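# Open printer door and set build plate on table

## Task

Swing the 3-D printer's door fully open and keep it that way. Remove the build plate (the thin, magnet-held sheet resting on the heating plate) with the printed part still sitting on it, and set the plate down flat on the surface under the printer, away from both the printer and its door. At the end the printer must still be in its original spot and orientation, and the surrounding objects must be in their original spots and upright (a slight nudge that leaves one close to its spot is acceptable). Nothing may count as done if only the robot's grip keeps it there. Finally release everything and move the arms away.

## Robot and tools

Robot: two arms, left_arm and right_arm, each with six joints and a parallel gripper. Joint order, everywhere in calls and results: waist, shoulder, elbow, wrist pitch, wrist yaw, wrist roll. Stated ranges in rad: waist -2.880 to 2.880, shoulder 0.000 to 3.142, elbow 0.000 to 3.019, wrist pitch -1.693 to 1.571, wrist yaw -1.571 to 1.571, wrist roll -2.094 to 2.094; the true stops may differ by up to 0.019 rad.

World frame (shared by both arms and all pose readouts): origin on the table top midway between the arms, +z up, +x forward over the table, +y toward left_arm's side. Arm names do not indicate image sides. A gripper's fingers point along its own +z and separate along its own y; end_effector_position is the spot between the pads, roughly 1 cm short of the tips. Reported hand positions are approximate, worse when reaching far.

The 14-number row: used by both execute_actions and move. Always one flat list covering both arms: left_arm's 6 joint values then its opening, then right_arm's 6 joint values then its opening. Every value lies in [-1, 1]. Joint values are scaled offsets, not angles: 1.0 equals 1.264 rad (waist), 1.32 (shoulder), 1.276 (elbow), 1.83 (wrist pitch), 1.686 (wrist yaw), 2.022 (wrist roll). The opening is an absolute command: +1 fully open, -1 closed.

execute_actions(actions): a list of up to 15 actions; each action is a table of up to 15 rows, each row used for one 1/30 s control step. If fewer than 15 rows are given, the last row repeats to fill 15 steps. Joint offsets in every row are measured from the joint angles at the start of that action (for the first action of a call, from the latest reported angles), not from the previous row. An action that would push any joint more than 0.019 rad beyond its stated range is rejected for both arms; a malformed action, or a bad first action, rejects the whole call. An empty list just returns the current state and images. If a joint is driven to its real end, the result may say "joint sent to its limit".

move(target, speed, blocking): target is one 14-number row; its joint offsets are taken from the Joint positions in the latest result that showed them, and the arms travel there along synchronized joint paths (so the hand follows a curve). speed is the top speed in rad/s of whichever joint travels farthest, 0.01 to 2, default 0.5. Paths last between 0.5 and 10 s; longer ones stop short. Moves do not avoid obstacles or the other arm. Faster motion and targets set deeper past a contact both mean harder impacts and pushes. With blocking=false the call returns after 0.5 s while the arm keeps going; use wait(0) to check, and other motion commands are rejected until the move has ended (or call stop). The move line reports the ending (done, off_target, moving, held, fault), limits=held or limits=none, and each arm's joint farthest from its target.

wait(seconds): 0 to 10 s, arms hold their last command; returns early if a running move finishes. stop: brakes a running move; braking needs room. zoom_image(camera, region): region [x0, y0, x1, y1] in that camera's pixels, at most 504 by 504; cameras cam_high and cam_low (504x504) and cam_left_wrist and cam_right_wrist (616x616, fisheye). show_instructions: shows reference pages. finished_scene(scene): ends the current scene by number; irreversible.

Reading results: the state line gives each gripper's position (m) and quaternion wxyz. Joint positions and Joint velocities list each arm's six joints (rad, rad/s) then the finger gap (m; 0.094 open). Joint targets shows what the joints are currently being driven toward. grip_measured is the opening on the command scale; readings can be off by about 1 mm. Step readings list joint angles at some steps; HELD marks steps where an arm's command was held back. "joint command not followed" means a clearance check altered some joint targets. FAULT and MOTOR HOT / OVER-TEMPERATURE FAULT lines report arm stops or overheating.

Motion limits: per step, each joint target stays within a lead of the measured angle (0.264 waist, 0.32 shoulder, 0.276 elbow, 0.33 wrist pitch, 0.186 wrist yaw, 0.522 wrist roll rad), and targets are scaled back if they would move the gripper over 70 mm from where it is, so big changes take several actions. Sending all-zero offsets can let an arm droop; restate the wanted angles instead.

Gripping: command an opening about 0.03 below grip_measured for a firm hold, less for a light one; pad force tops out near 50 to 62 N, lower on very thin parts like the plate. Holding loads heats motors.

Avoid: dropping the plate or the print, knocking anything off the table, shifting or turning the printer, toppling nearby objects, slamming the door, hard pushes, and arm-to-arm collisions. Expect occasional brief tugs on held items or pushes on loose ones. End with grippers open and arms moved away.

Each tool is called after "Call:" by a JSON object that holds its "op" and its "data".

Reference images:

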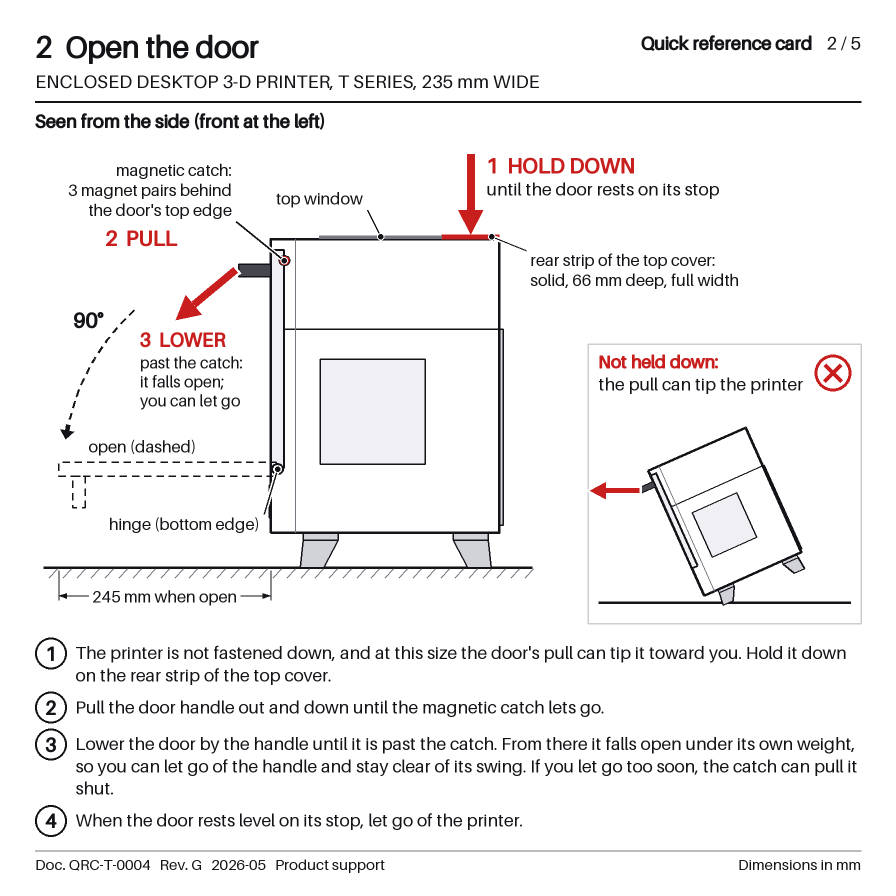

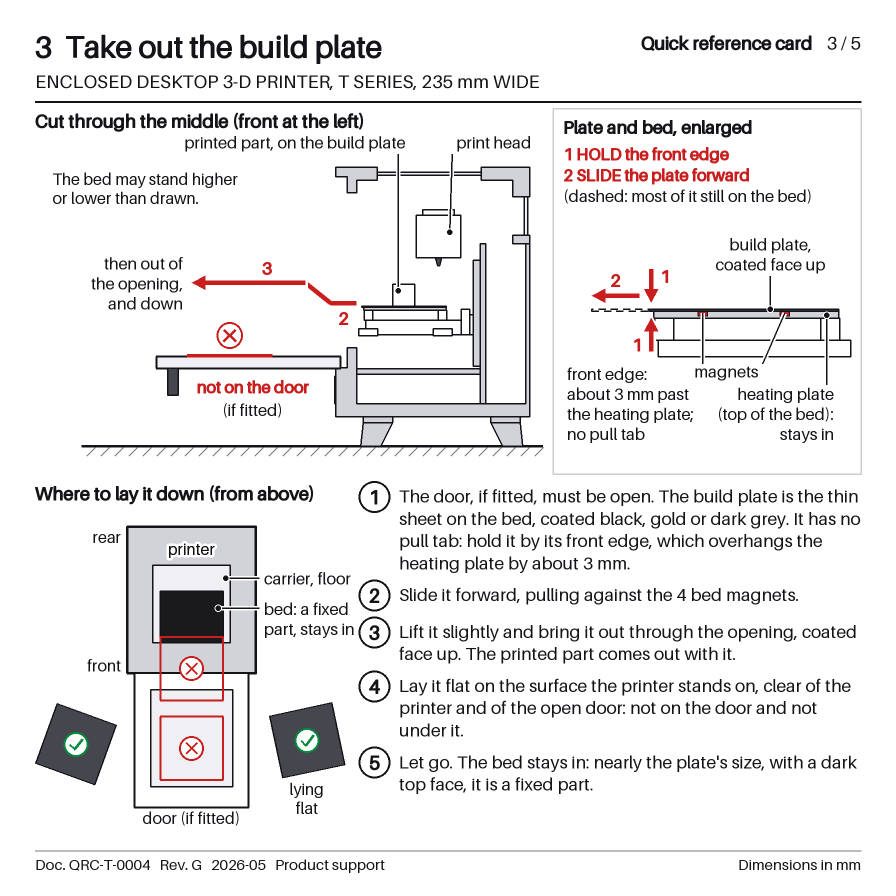

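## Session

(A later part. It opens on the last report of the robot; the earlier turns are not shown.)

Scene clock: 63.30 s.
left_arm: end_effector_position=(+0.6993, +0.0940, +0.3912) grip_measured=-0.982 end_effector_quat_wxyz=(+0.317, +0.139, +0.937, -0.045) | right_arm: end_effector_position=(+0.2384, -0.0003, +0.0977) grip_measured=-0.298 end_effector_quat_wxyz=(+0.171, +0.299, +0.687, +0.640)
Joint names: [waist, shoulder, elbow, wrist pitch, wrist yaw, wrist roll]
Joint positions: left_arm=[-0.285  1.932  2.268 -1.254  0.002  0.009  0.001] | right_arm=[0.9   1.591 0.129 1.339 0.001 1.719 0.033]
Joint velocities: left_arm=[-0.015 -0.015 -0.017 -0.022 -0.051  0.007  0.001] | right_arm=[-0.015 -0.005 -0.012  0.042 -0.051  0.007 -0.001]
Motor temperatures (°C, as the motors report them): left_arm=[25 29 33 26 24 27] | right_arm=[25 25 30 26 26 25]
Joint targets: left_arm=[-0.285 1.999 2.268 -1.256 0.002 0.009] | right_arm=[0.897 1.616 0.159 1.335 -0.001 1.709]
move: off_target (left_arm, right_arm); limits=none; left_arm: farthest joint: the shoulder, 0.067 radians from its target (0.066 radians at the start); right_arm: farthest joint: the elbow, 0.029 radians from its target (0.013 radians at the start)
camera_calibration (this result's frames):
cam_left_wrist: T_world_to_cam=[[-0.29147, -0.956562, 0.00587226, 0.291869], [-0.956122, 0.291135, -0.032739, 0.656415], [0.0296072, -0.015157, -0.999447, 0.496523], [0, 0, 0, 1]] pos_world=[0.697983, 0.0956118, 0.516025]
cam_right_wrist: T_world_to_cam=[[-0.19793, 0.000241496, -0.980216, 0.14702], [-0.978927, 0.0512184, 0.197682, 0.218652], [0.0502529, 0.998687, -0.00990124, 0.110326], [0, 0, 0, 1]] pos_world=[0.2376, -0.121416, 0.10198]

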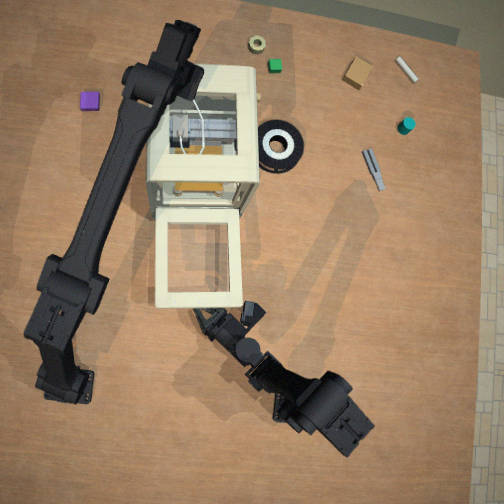

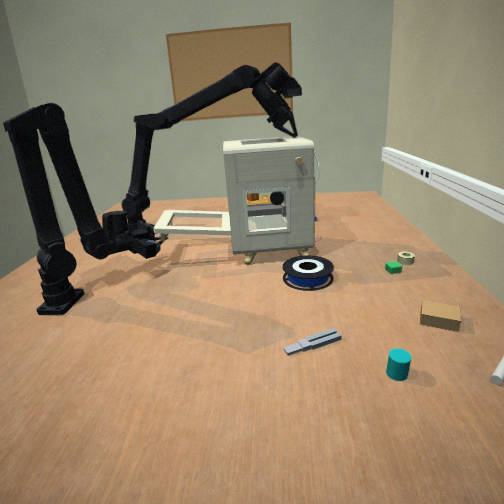

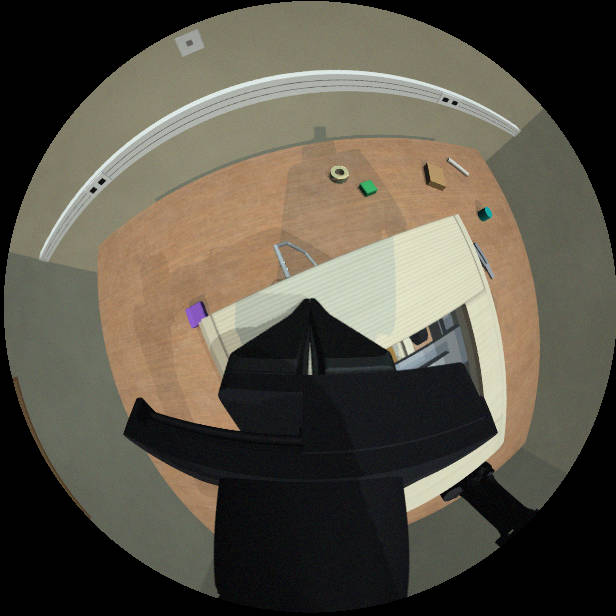

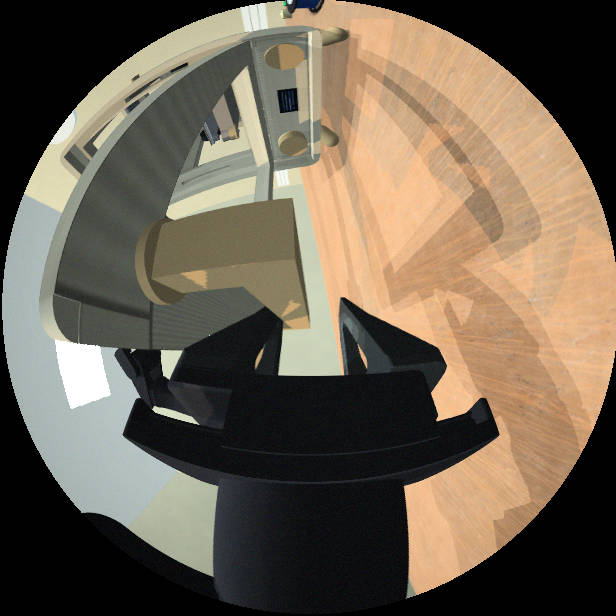

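Call:
{"op": "move", "data": {"target": [0,0.05,0,0,0,0,-1,0.13,0.015,0.01,-0.01,0,0,-0.3], "speed": 0.2}}

Call:
{"op": "move", "data": {"target": [0,0.05,0,0,0,0,-1,0,-0.35,0.05,-0.07,0,-0.07,-0.3], "speed": 0.5}}

Scene clock: 67.33 s.
left_arm: end_effector_position=(+0.6994, +0.0940, +0.3912) grip_measured=-0.982 end_effector_quat_wxyz=(+0.317, +0.139, +0.937, -0.045) | right_arm: end_effector_position=(+0.1887, +0.0310, +0.0906) grip_measured=-0.298 end_effector_quat_wxyz=(+0.117, +0.250, +0.715, +0.643)
Joint names: [waist, shoulder, elbow, wrist pitch, wrist yaw, wrist roll]
Joint positions: left_arm=[-0.285  1.932  2.268 -1.254  0.002  0.009  0.001] | right_arm=[ 1.054  1.601  0.126  1.329 -0.     1.727  0.033]
Joint velocities: left_arm=[-0.005 -0.005  0.012 -0.022 -0.037 -0.037  0.   ] | right_arm=[-0.015  0.005 -0.012  0.002 -0.095  0.007 -0.001]
Motor temperatures (°C, as the motors report them): left_arm=[25 29 33 26 24 27] | right_arm=[25 25 29 26 26 25]
Joint targets: left_arm=[-0.285 1.998 2.268 -1.254 0.002 0.009] | right_arm=[1.065 1.610 0.141 1.321 0.001 1.719]
move: off_target (left_arm); limits=none; left_arm: farthest joint: the shoulder, 0.066 radians from its target (0.066 radians at the start); right_arm: farthest joint: the elbow, 0.016 radians from its target (0.013 radians at the start)
camera_calibration (this result's frames):
cam_left_wrist: T_world_to_cam=[[-0.291472, -0.956561, 0.00586822, 0.291873], [-0.95611, 0.291131, -0.0331202, 0.656632], [0.0299731, -0.0152643, -0.999434, 0.496327], [0, 0, 0, 1]] pos_world=[0.698009, 0.0956042, 0.516081]
cam_right_wrist: T_world_to_cam=[[-0.21345, -0.0460703, -0.975867, 0.134248], [-0.971476, -0.0956183, 0.217004, 0.171159], [-0.103308, 0.994351, -0.0243465, 0.111927], [0, 0, 0, 1]] pos_world=[0.206495, -0.0887441, 0.0965912]

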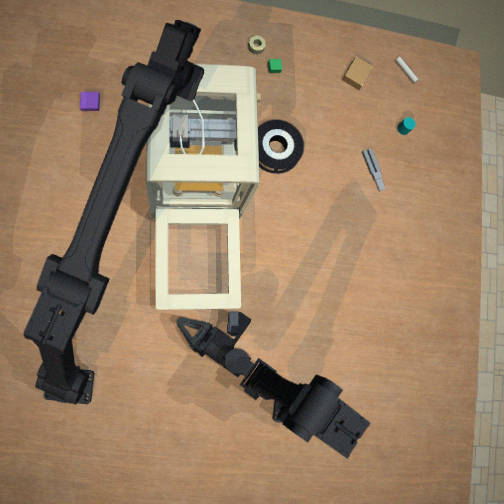

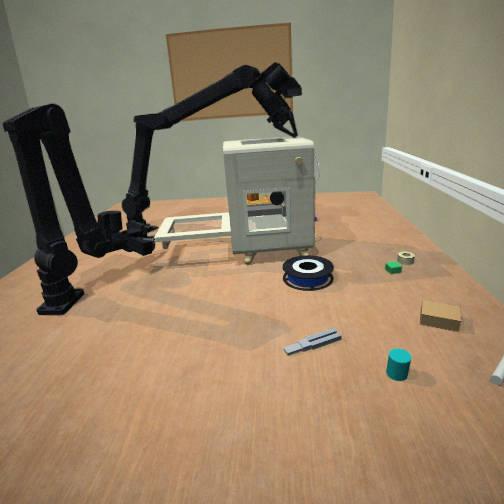

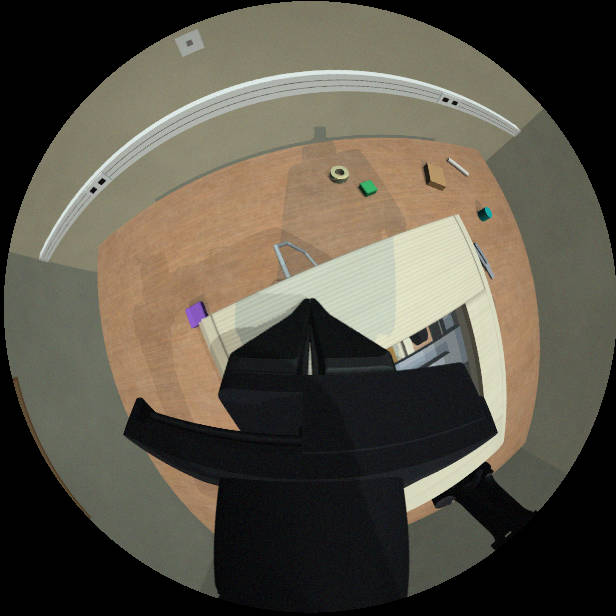

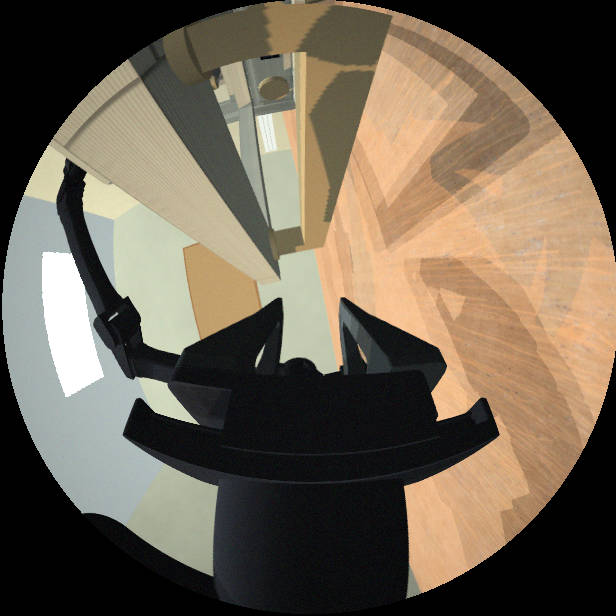

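Scene clock: 68.87 s.
left_arm: end_effector_position=(+0.6994, +0.0940, +0.3912) grip_measured=-0.982 end_effector_quat_wxyz=(+0.317, +0.139, +0.937, -0.045) | right_arm: end_effector_position=(+0.1848, +0.0241, +0.2346) grip_measured=-0.298 end_effector_quat_wxyz=(+0.190, +0.167, +0.604, +0.756)
Joint names: [waist, shoulder, elbow, wrist pitch, wrist yaw, wrist roll]
Joint positions: left_arm=[-0.285  1.932  2.268 -1.254  0.002  0.009  0.001] | right_arm=[ 1.054  1.142  0.143  1.216 -0.     1.595  0.033]
Joint velocities: left_arm=[-0.005 -0.015  0.012 -0.007 -0.007  0.037 -0.001] | right_arm=[ 0.005  0.005 -0.002  0.002 -0.037  0.007  0.001]
Motor temperatures (°C, as the motors report them): left_arm=[25 29 34 26 24 27] | right_arm=[25 25 29 26 26 25]
Joint targets: left_arm=[-0.285 1.998 2.268 -1.254 0.002 0.009] | right_arm=[1.054 1.140 0.190 1.201 -0.000 1.585]
move: off_target (left_arm, right_arm); limits=none; left_arm: farthest joint: the shoulder, 0.066 radians from its target (0.066 radians at the start); right_arm: farthest joint: the elbow, 0.047 radians from its target (0.064 radians at the start)
camera_calibration (this result's frames):
cam_left_wrist: T_world_to_cam=[[-0.291472, -0.956561, 0.00586822, 0.291873], [-0.95611, 0.291131, -0.0331202, 0.656632], [0.0299731, -0.0152643, -0.999434, 0.496327], [0, 0, 0, 1]] pos_world=[0.698009, 0.0956042, 0.516081]
cam_right_wrist: T_world_to_cam=[[0.0777881, 0.201248, -0.976447, 0.213919], [-0.989291, -0.105744, -0.100605, 0.213492], [-0.1235, 0.973816, 0.190867, 0.075625], [0, 0, 0, 1]] pos_world=[0.203905, -0.09412, 0.215925]

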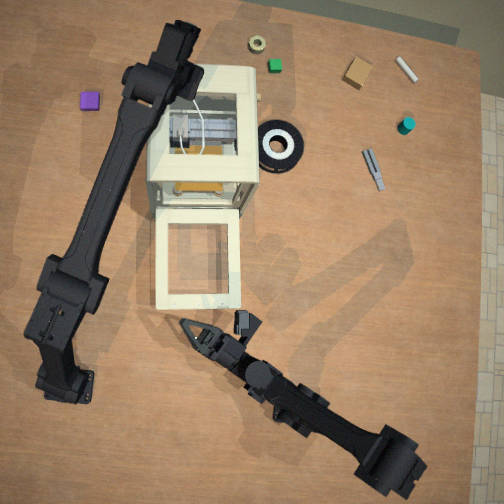

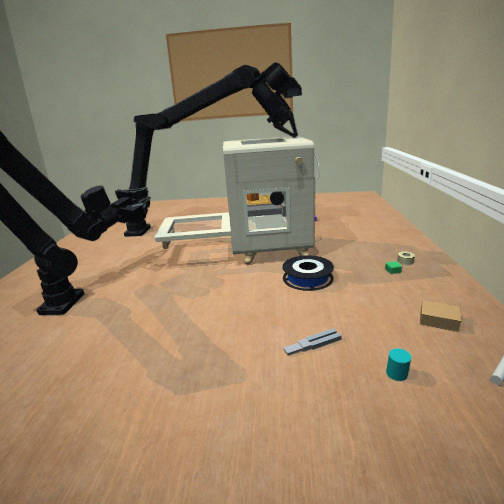

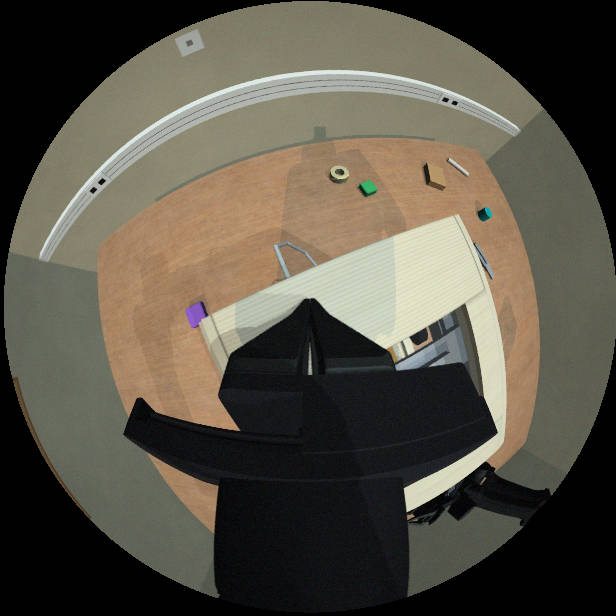

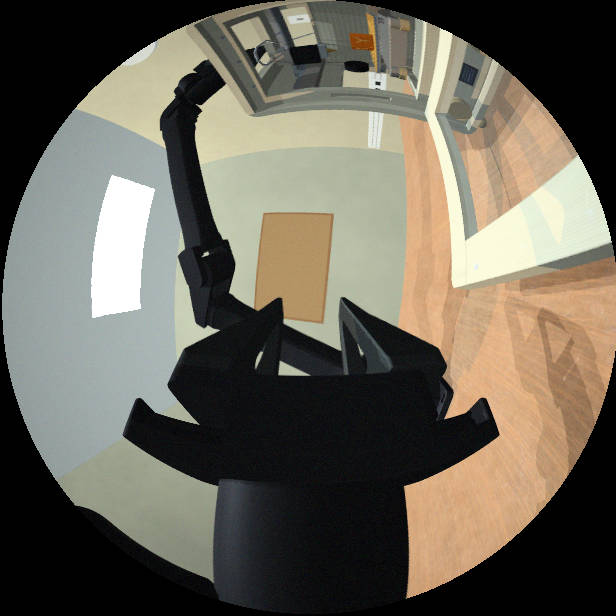

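Call:
{"op": "move", "data": {"target": [0,0.05,0,0,0,0,-1,-0.13,0.355,0.486,-0.188,0.475,-0.016,-0.6], "speed": 0.5}}

Call:
{"op": "zoom_image", "data": {"camera": "cam_right_wrist", "region": [180, 130, 440, 390]}}

Call:
{"op": "zoom_image", "data": {"camera": "cam_low", "region": [160, 140, 300, 280]}}

Scene clock: 71.63 s.
left_arm: end_effector_position=(+0.6994, +0.0940, +0.3912) grip_measured=-0.982 end_effector_quat_wxyz=(+0.317, +0.139, +0.937, -0.045) | right_arm: end_effector_position=(+0.4300, +0.0433, +0.2100) grip_measured=-0.598 end_effector_quat_wxyz=(+0.473, +0.474, +0.525, +0.525)
Joint names: [waist, shoulder, elbow, wrist pitch, wrist yaw, wrist roll]
Joint positions: left_arm=[-0.285  1.932  2.268 -1.254  0.002  0.009  0.001] | right_arm=[0.9   1.601 0.712 0.887 0.798 1.573 0.019]
Joint velocities: left_arm=[-0.005 -0.005 -0.022 -0.007  0.007 -0.037 -0.001] | right_arm=[-0.015 -0.005 -0.022 -0.007 -0.066  0.007  0.   ]
Motor temperatures (°C, as the motors report them): left_arm=[25 29 34 26 24 27] | right_arm=[25 25 30 26 26 25]
Joint targets: left_arm=[-0.285 1.998 2.268 -1.254 0.002 0.009] | right_arm=[0.889 1.610 0.762 0.872 0.801 1.563]
move: off_target (left_arm, right_arm); limits=none; left_arm: farthest joint: the shoulder, 0.066 radians from its target (0.066 radians at the start); right_arm: farthest joint: the elbow, 0.051 radians from its target (0.621 radians at the start)
camera_calibration (this result's frames):
cam_left_wrist: T_world_to_cam=[[-0.291472, -0.956561, 0.00586822, 0.291873], [-0.95611, 0.291131, -0.0331202, 0.656632], [0.0299731, -0.0152643, -0.999434, 0.496327], [0, 0, 0, 1]] pos_world=[0.698009, 0.0956042, 0.516081]
cam_right_wrist: T_world_to_cam=[[-0.00337689, 0.00792891, -0.999963, 0.215232], [-0.667894, 0.744211, 0.0081565, 0.257788], [0.744248, 0.667897, 0.00278255, -0.228459], [0, 0, 0, 1]] pos_world=[0.342933, -0.0409683, 0.213757]

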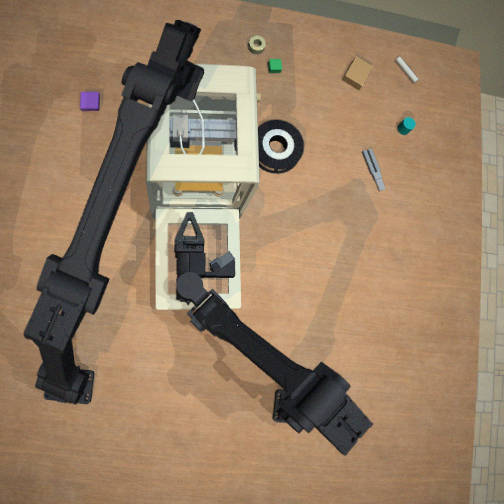

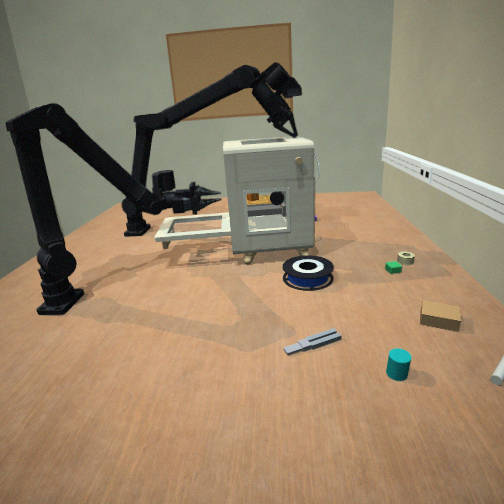

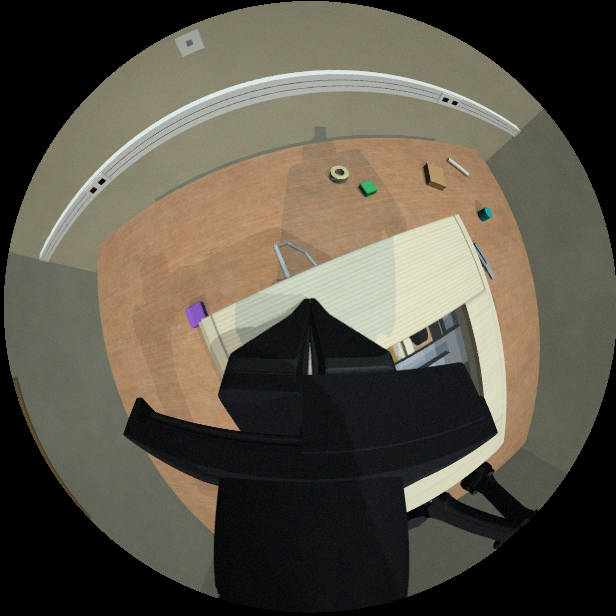

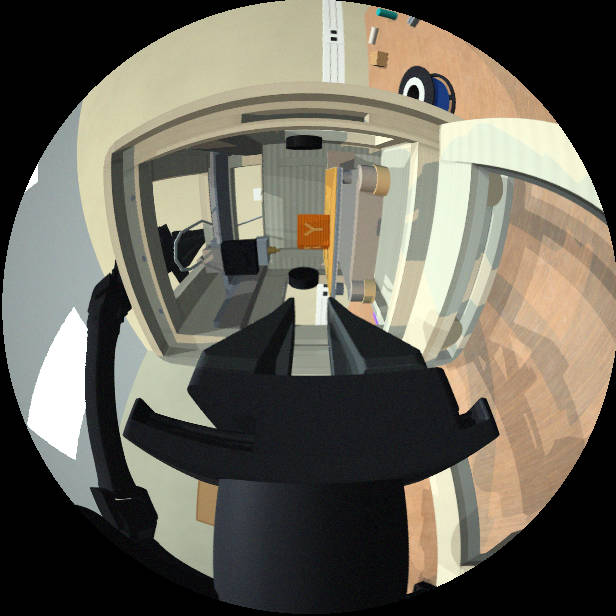

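Region (180, 130, 440, 390) of cam_right_wrist's 616x616 image, scaled by 1.938, with more detail than that image has.

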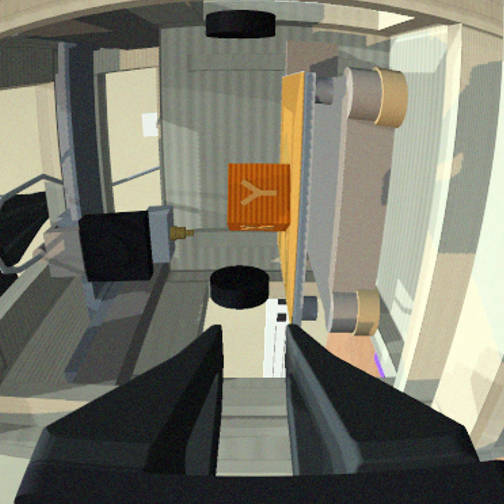

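Region (160, 140, 300, 280) of cam_low's 504x504 image, scaled by 3.600, with more detail than that image has.

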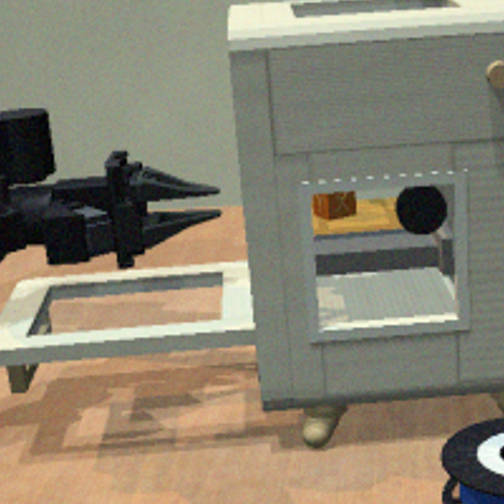

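Call:
{"op": "move", "data": {"target": [0,0.05,0,0,0,0,-1,-0.103,0.098,0.108,0.026,-0.069,0,-0.75], "speed": 0.15}}

Call:
{"op": "zoom_image", "data": {"camera": "cam_right_wrist", "region": [240, 200, 380, 340]}}

Scene clock: 75.27 s.
left_arm: end_effector_position=(+0.6994, +0.0940, +0.3912) grip_measured=-0.982 end_effector_quat_wxyz=(+0.317, +0.139, +0.937, -0.045) | right_arm: end_effector_position=(+0.4917, +0.0324, +0.1895) grip_measured=-0.748 end_effector_quat_wxyz=(+0.475, +0.476, +0.527, +0.520)
Joint names: [waist, shoulder, elbow, wrist pitch, wrist yaw, wrist roll]
Joint positions: left_arm=[-0.285  1.932  2.268 -1.254  0.002  0.009  0.001] | right_arm=[0.779 1.717 0.799 0.907 0.684 1.572 0.012]
Joint velocities: left_arm=[-0.005  0.005  0.002  0.017  0.007 -0.007  0.   ] | right_arm=[ 0.015  0.015 -0.012 -0.002  0.051 -0.095 -0.   ]
Motor temperatures (°C, as the motors report them): left_arm=[25 29 34 26 24 27] | right_arm=[25 26 30 26 26 25]
Joint targets: left_arm=[-0.285 1.998 2.268 -1.254 0.002 0.009] | right_arm=[0.770 1.731 0.850 0.934 0.682 1.573]
move: off_target (left_arm, right_arm); limits=none; left_arm: farthest joint: the shoulder, 0.066 radians from its target (0.066 radians at the start); right_arm: farthest joint: the elbow, 0.051 radians from its target (0.137 radians at the start)
camera_calibration (this result's frames):
cam_left_wrist: T_world_to_cam=[[-0.291472, -0.956561, 0.00586822, 0.291873], [-0.95611, 0.291131, -0.0331202, 0.656632], [0.0299731, -0.0152643, -0.999434, 0.496327], [0, 0, 0, 1]] pos_world=[0.698009, 0.0956042, 0.516081]
cam_right_wrist: T_world_to_cam=[[-0.00993375, 0.0012596, -0.99995, 0.19843], [-0.662717, 0.748832, 0.00752687, 0.304703], [0.748804, 0.662759, -0.00660395, -0.267412], [0, 0, 0, 1]] pos_world=[0.404143, -0.0511916, 0.19436]

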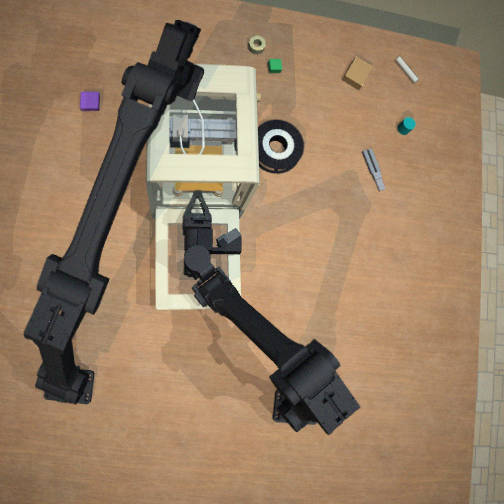

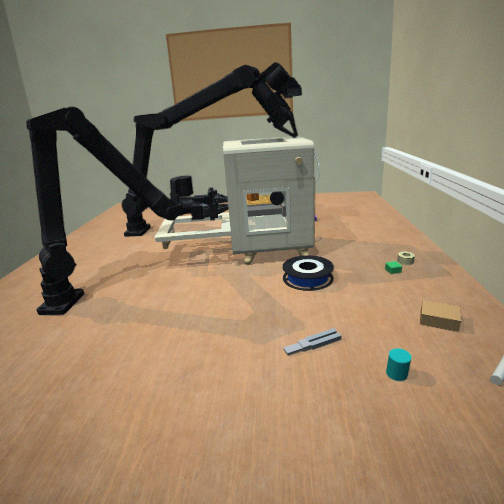

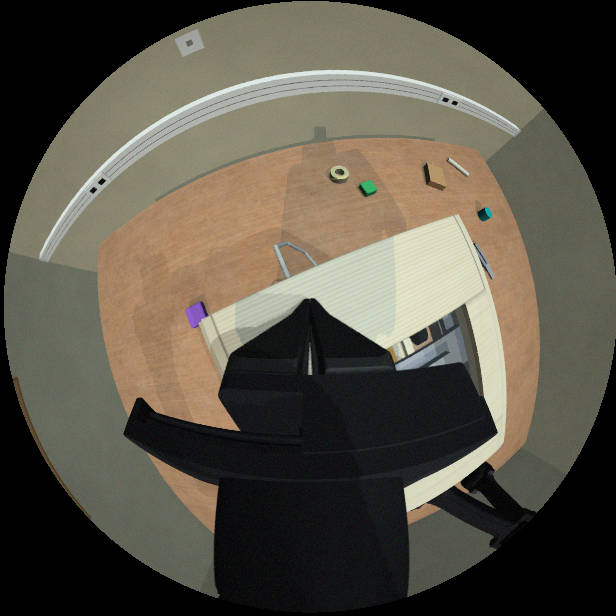

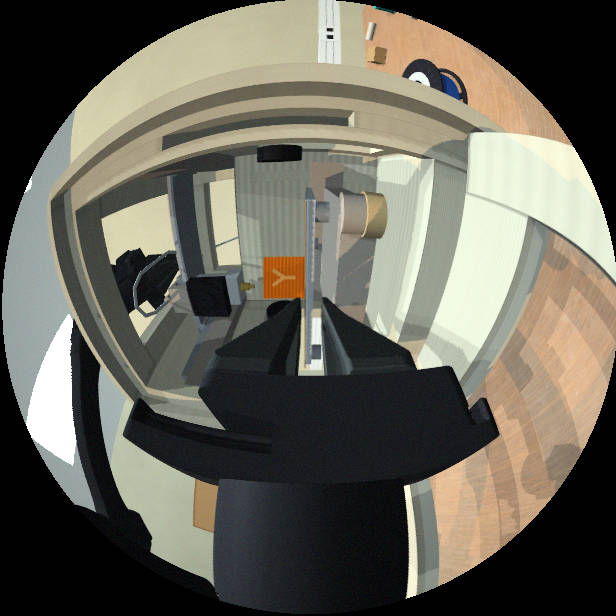

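Region (240, 200, 380, 340) of cam_right_wrist's 616x616 image, scaled by 3.600, with more detail than that image has.

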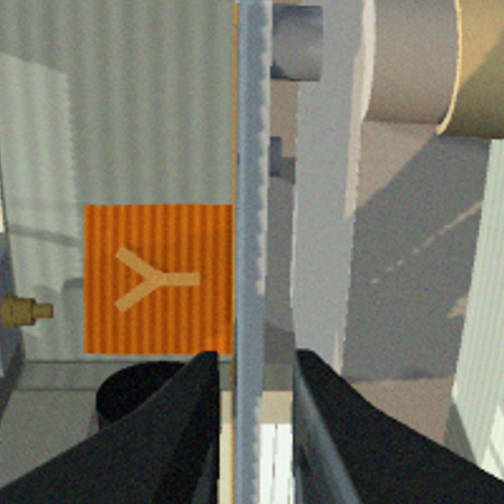

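Call:
{"op": "move", "data": {"target": [0,0.05,0,0,0,0,-1,-0.0127,0.0133,0.05,0.008,-0.005,0,-0.87], "speed": 0.05}}

Call:
{"op": "zoom_image", "data": {"camera": "cam_right_wrist", "region": [240, 200, 380, 340]}}

Scene clock: 79.70 s.
left_arm: end_effector_position=(+0.6994, +0.0940, +0.3912) grip_measured=-0.982 end_effector_quat_wxyz=(+0.317, +0.139, +0.937, -0.045) | right_arm: end_effector_position=(+0.4920, +0.0330, +0.1894) grip_measured=-0.868 end_effector_quat_wxyz=(+0.474, +0.475, +0.528, +0.521)
Joint names: [waist, shoulder, elbow, wrist pitch, wrist yaw, wrist roll]
Joint positions: left_arm=[-0.285  1.932  2.268 -1.254  0.002  0.009  0.001] | right_arm=[0.779 1.717 0.799 0.907 0.679 1.572 0.006]
Joint velocities: left_arm=[ 0.005  0.015  0.002 -0.017  0.022 -0.095 -0.001] | right_arm=[ 0.005 -0.005 -0.002 -0.027 -0.007  0.022  0.   ]
Motor temperatures (°C, as the motors report them): left_arm=[25 29 34 26 24 27] | right_arm=[25 26 31 26 26 25]
Joint targets: left_arm=[-0.285 1.998 2.268 -1.254 0.002 0.009] | right_arm=[0.763 1.734 0.862 0.922 0.676 1.572]
move: off_target (left_arm, right_arm); limits=none; left_arm: farthest joint: the shoulder, 0.066 radians from its target (0.066 radians at the start); right_arm: farthest joint: the elbow, 0.064 radians from its target (0.064 radians at the start)
camera_calibration (this result's frames):
cam_left_wrist: T_world_to_cam=[[-0.291472, -0.956561, 0.00586822, 0.291873], [-0.95611, 0.291131, -0.0331202, 0.656632], [0.0299731, -0.0152643, -0.999434, 0.496327], [0, 0, 0, 1]] pos_world=[0.698009, 0.0956042, 0.516081]
cam_right_wrist: T_world_to_cam=[[-0.00997649, 0.00125577, -0.999949, 0.1984], [-0.665853, 0.746044, 0.00758012, 0.30608], [0.746016, 0.665895, -0.00660674, -0.266725], [0, 0, 0, 1]] pos_world=[0.404765, -0.0509876, 0.194308]

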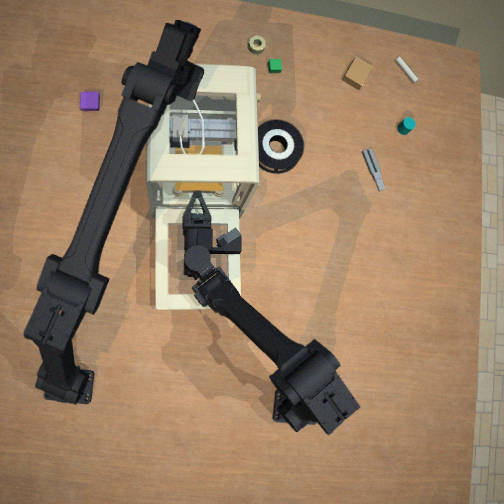

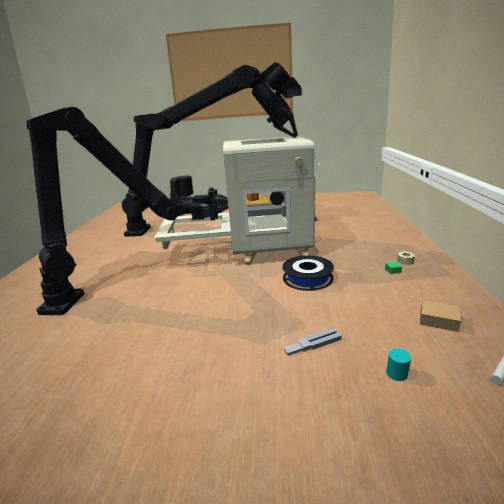

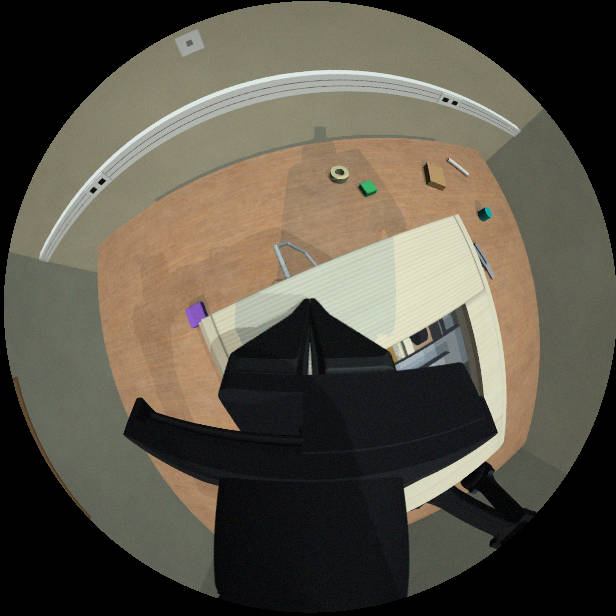

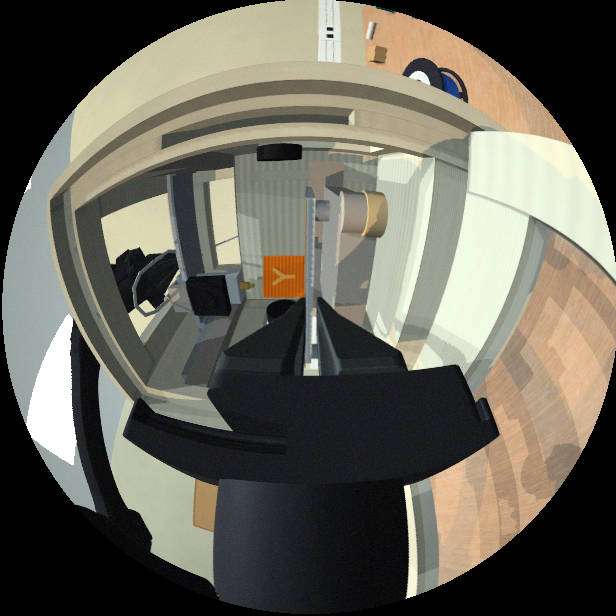

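Region (240, 200, 380, 340) of cam_right_wrist's 616x616 image, scaled by 3.600, with more detail than that image has.

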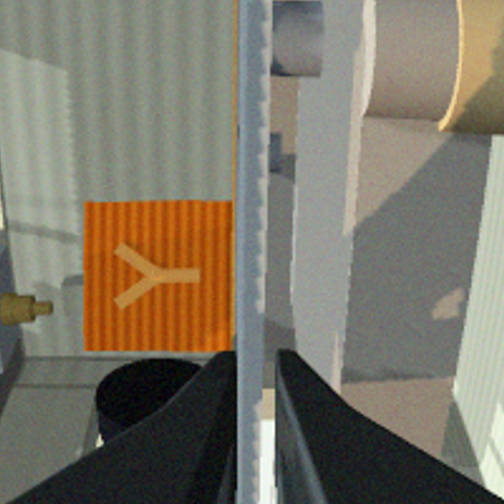

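Call:
{"op": "move", "data": {"target": [0,0.05,0,0,0,0,-1,-0.007,0.01,0.04,0.024,0,0,-0.87], "speed": 0.1}}

Call:
{"op": "zoom_image", "data": {"camera": "cam_right_wrist", "region": [240, 200, 380, 340]}}

Scene clock: 81.37 s.
left_arm: end_effector_position=(+0.6994, +0.0940, +0.3912) grip_measured=-0.982 end_effector_quat_wxyz=(+0.317, +0.139, +0.937, -0.045) | right_arm: end_effector_position=(+0.4920, +0.0330, +0.1929) grip_measured=-0.868 end_effector_quat_wxyz=(+0.474, +0.475, +0.522, +0.527)
Joint names: [waist, shoulder, elbow, wrist pitch, wrist yaw, wrist roll]
Joint positions: left_arm=[-0.285  1.932  2.268 -1.254  0.002  0.009  0.001] | right_arm=[0.779 1.717 0.799 0.924 0.679 1.572 0.006]
Joint velocities: left_arm=[-0.015 -0.005 -0.002  0.017  0.051  0.007 -0.   ] | right_arm=[ 0.015 -0.015 -0.012 -0.017 -0.022 -0.051 -0.   ]
Motor temperatures (°C, as the motors report them): left_arm=[25 29 34 26 24 27] | right_arm=[25 26 31 26 26 25]
Joint targets: left_arm=[-0.285 1.998 2.268 -1.254 0.002 0.009] | right_arm=[0.770 1.730 0.850 0.951 0.679 1.572]
move: off_target (left_arm, right_arm); limits=none; left_arm: farthest joint: the shoulder, 0.066 radians from its target (0.066 radians at the start); right_arm: farthest joint: the elbow, 0.051 radians from its target (0.051 radians at the start)
camera_calibration (this result's frames):
cam_left_wrist: T_world_to_cam=[[-0.291472, -0.956561, 0.00586822, 0.291873], [-0.95611, 0.291131, -0.0331202, 0.656632], [0.0299731, -0.0152643, -0.999434, 0.496327], [0, 0, 0, 1]] pos_world=[0.698009, 0.0956042, 0.516081]
cam_right_wrist: T_world_to_cam=[[0.0019718, 0.0130433, -0.999913, 0.195612], [-0.665949, 0.74595, 0.00841729, 0.305942], [0.745995, 0.665874, 0.0101571, -0.269937], [0, 0, 0, 1]] pos_world=[0.404727, -0.0510249, 0.195762]

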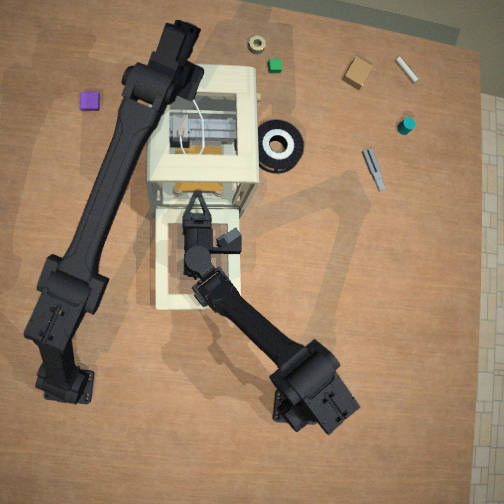

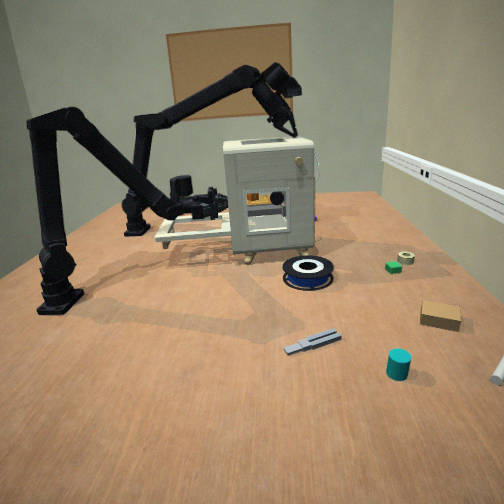

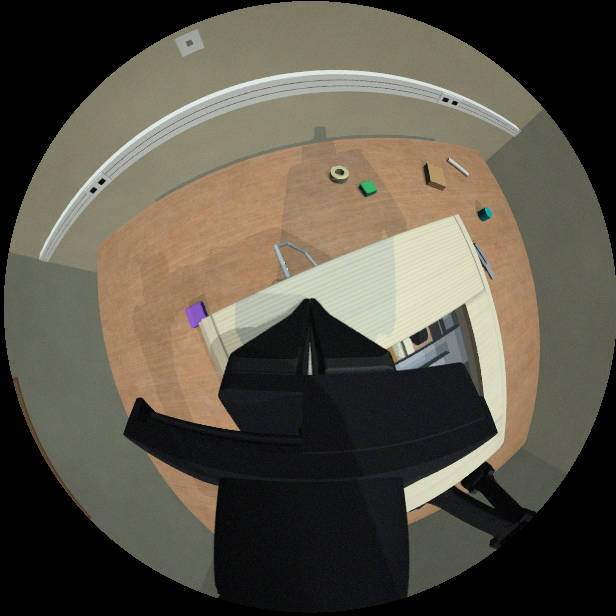

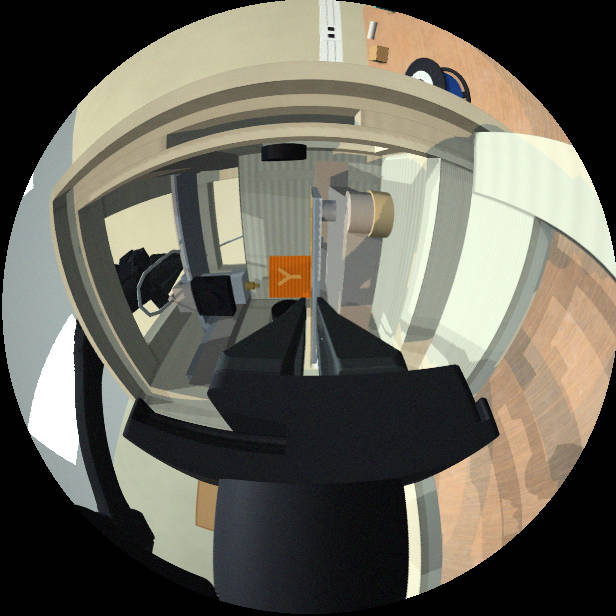

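Region (240, 200, 380, 340) of cam_right_wrist's 616x616 image, scaled by 3.600, with more detail than that image has.

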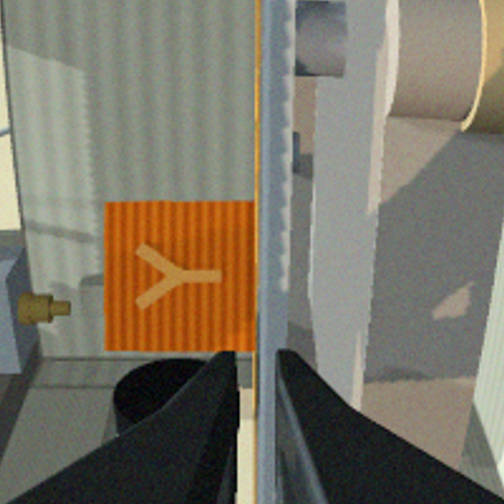

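Call:
{"op": "move", "data": {"target": [0,0.05,0,0,0,0,-1,-0.039,0.01,0.04,0.012,-0.0255,0,-0.87], "speed": 0.05}}

Call:
{"op": "zoom_image", "data": {"camera": "cam_right_wrist", "region": [240, 200, 380, 340]}}

Call:
{"op": "zoom_image", "data": {"camera": "cam_high", "region": [160, 150, 240, 230]}}

Scene clock: 84.03 s.
left_arm: end_effector_position=(+0.6994, +0.0940, +0.3912) grip_measured=-0.982 end_effector_quat_wxyz=(+0.317, +0.139, +0.937, -0.045) | right_arm: end_effector_position=(+0.4961, +0.0315, +0.1930) grip_measured=-0.868 end_effector_quat_wxyz=(+0.470, +0.470, +0.526, +0.531)
Joint names: [waist, shoulder, elbow, wrist pitch, wrist yaw, wrist roll]
Joint positions: left_arm=[-0.285  1.932  2.268 -1.254  0.002  0.009  0.001] | right_arm=[0.765 1.717 0.799 0.924 0.647 1.572 0.006]
Joint velocities: left_arm=[-0.005 -0.005  0.027 -0.012 -0.066  0.037 -0.001] | right_arm=[ 0.005  0.005 -0.007  0.007 -0.066 -0.066  0.001]
Motor temperatures (°C, as the motors report them): left_arm=[25 29 34 26 24 27] | right_arm=[25 26 31 26 26 25]
Joint targets: left_arm=[-0.285 1.998 2.268 -1.254 0.002 0.009] | right_arm=[0.729 1.730 0.850 0.946 0.636 1.572]
move: off_target (left_arm, right_arm); limits=none; left_arm: farthest joint: the shoulder, 0.066 radians from its target (0.066 radians at the start); right_arm: farthest joint: the elbow, 0.051 radians from its target (0.051 radians at the start)
camera_calibration (this result's frames):
cam_left_wrist: T_world_to_cam=[[-0.291472, -0.956561, 0.00586822, 0.291873], [-0.95611, 0.291131, -0.0331202, 0.656632], [0.0299731, -0.0152643, -0.999434, 0.496327], [0, 0, 0, 1]] pos_world=[0.698009, 0.0956042, 0.516081]
cam_right_wrist: T_world_to_cam=[[0.00214893, 0.0132033, -0.999911, 0.195631], [-0.679218, 0.73389, 0.00823092, 0.316784], [0.733933, 0.67914, 0.010545, -0.266504], [0, 0, 0, 1]] pos_world=[0.410341, -0.054074, 0.195816]

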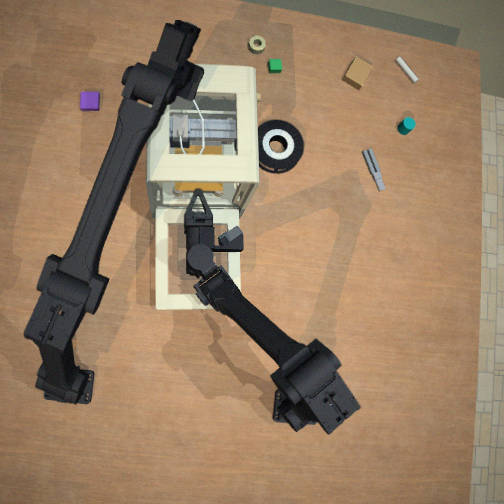

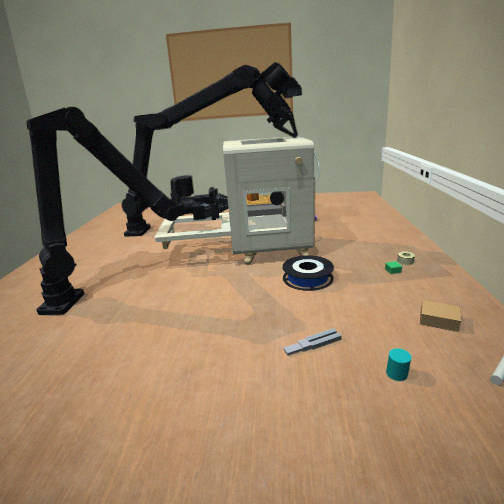

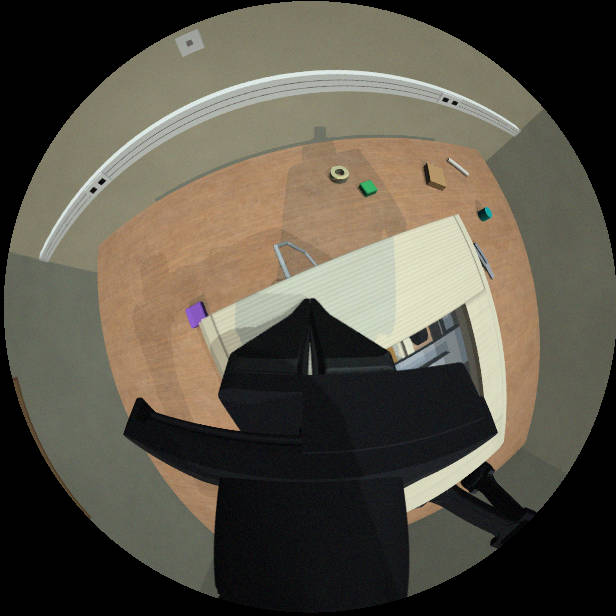

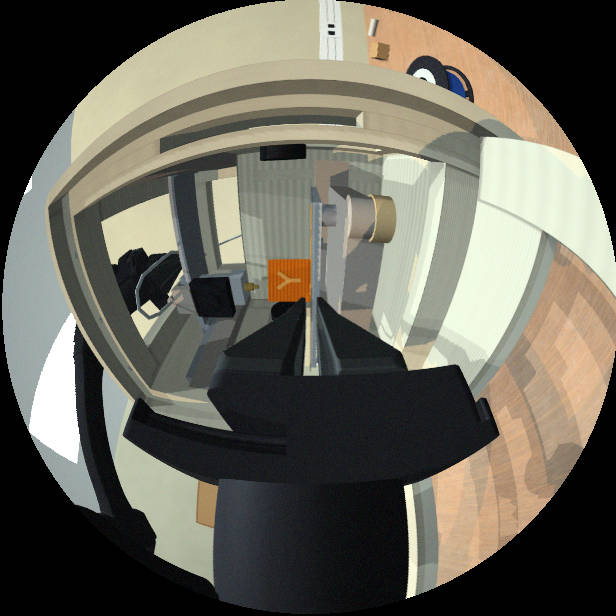

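Region (240, 200, 380, 340) of cam_right_wrist's 616x616 image, scaled by 3.600, with more detail than that image has.

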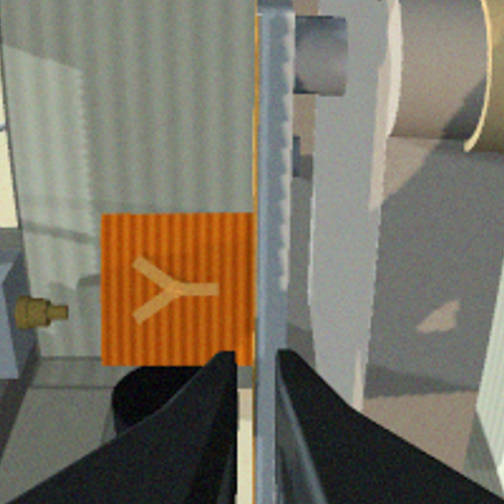

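Region (160, 150, 240, 230) of cam_high's 504x504 image, scaled by 6.300, with more detail than that image has.

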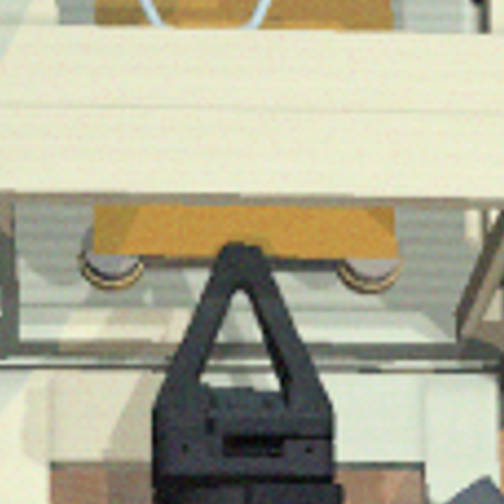

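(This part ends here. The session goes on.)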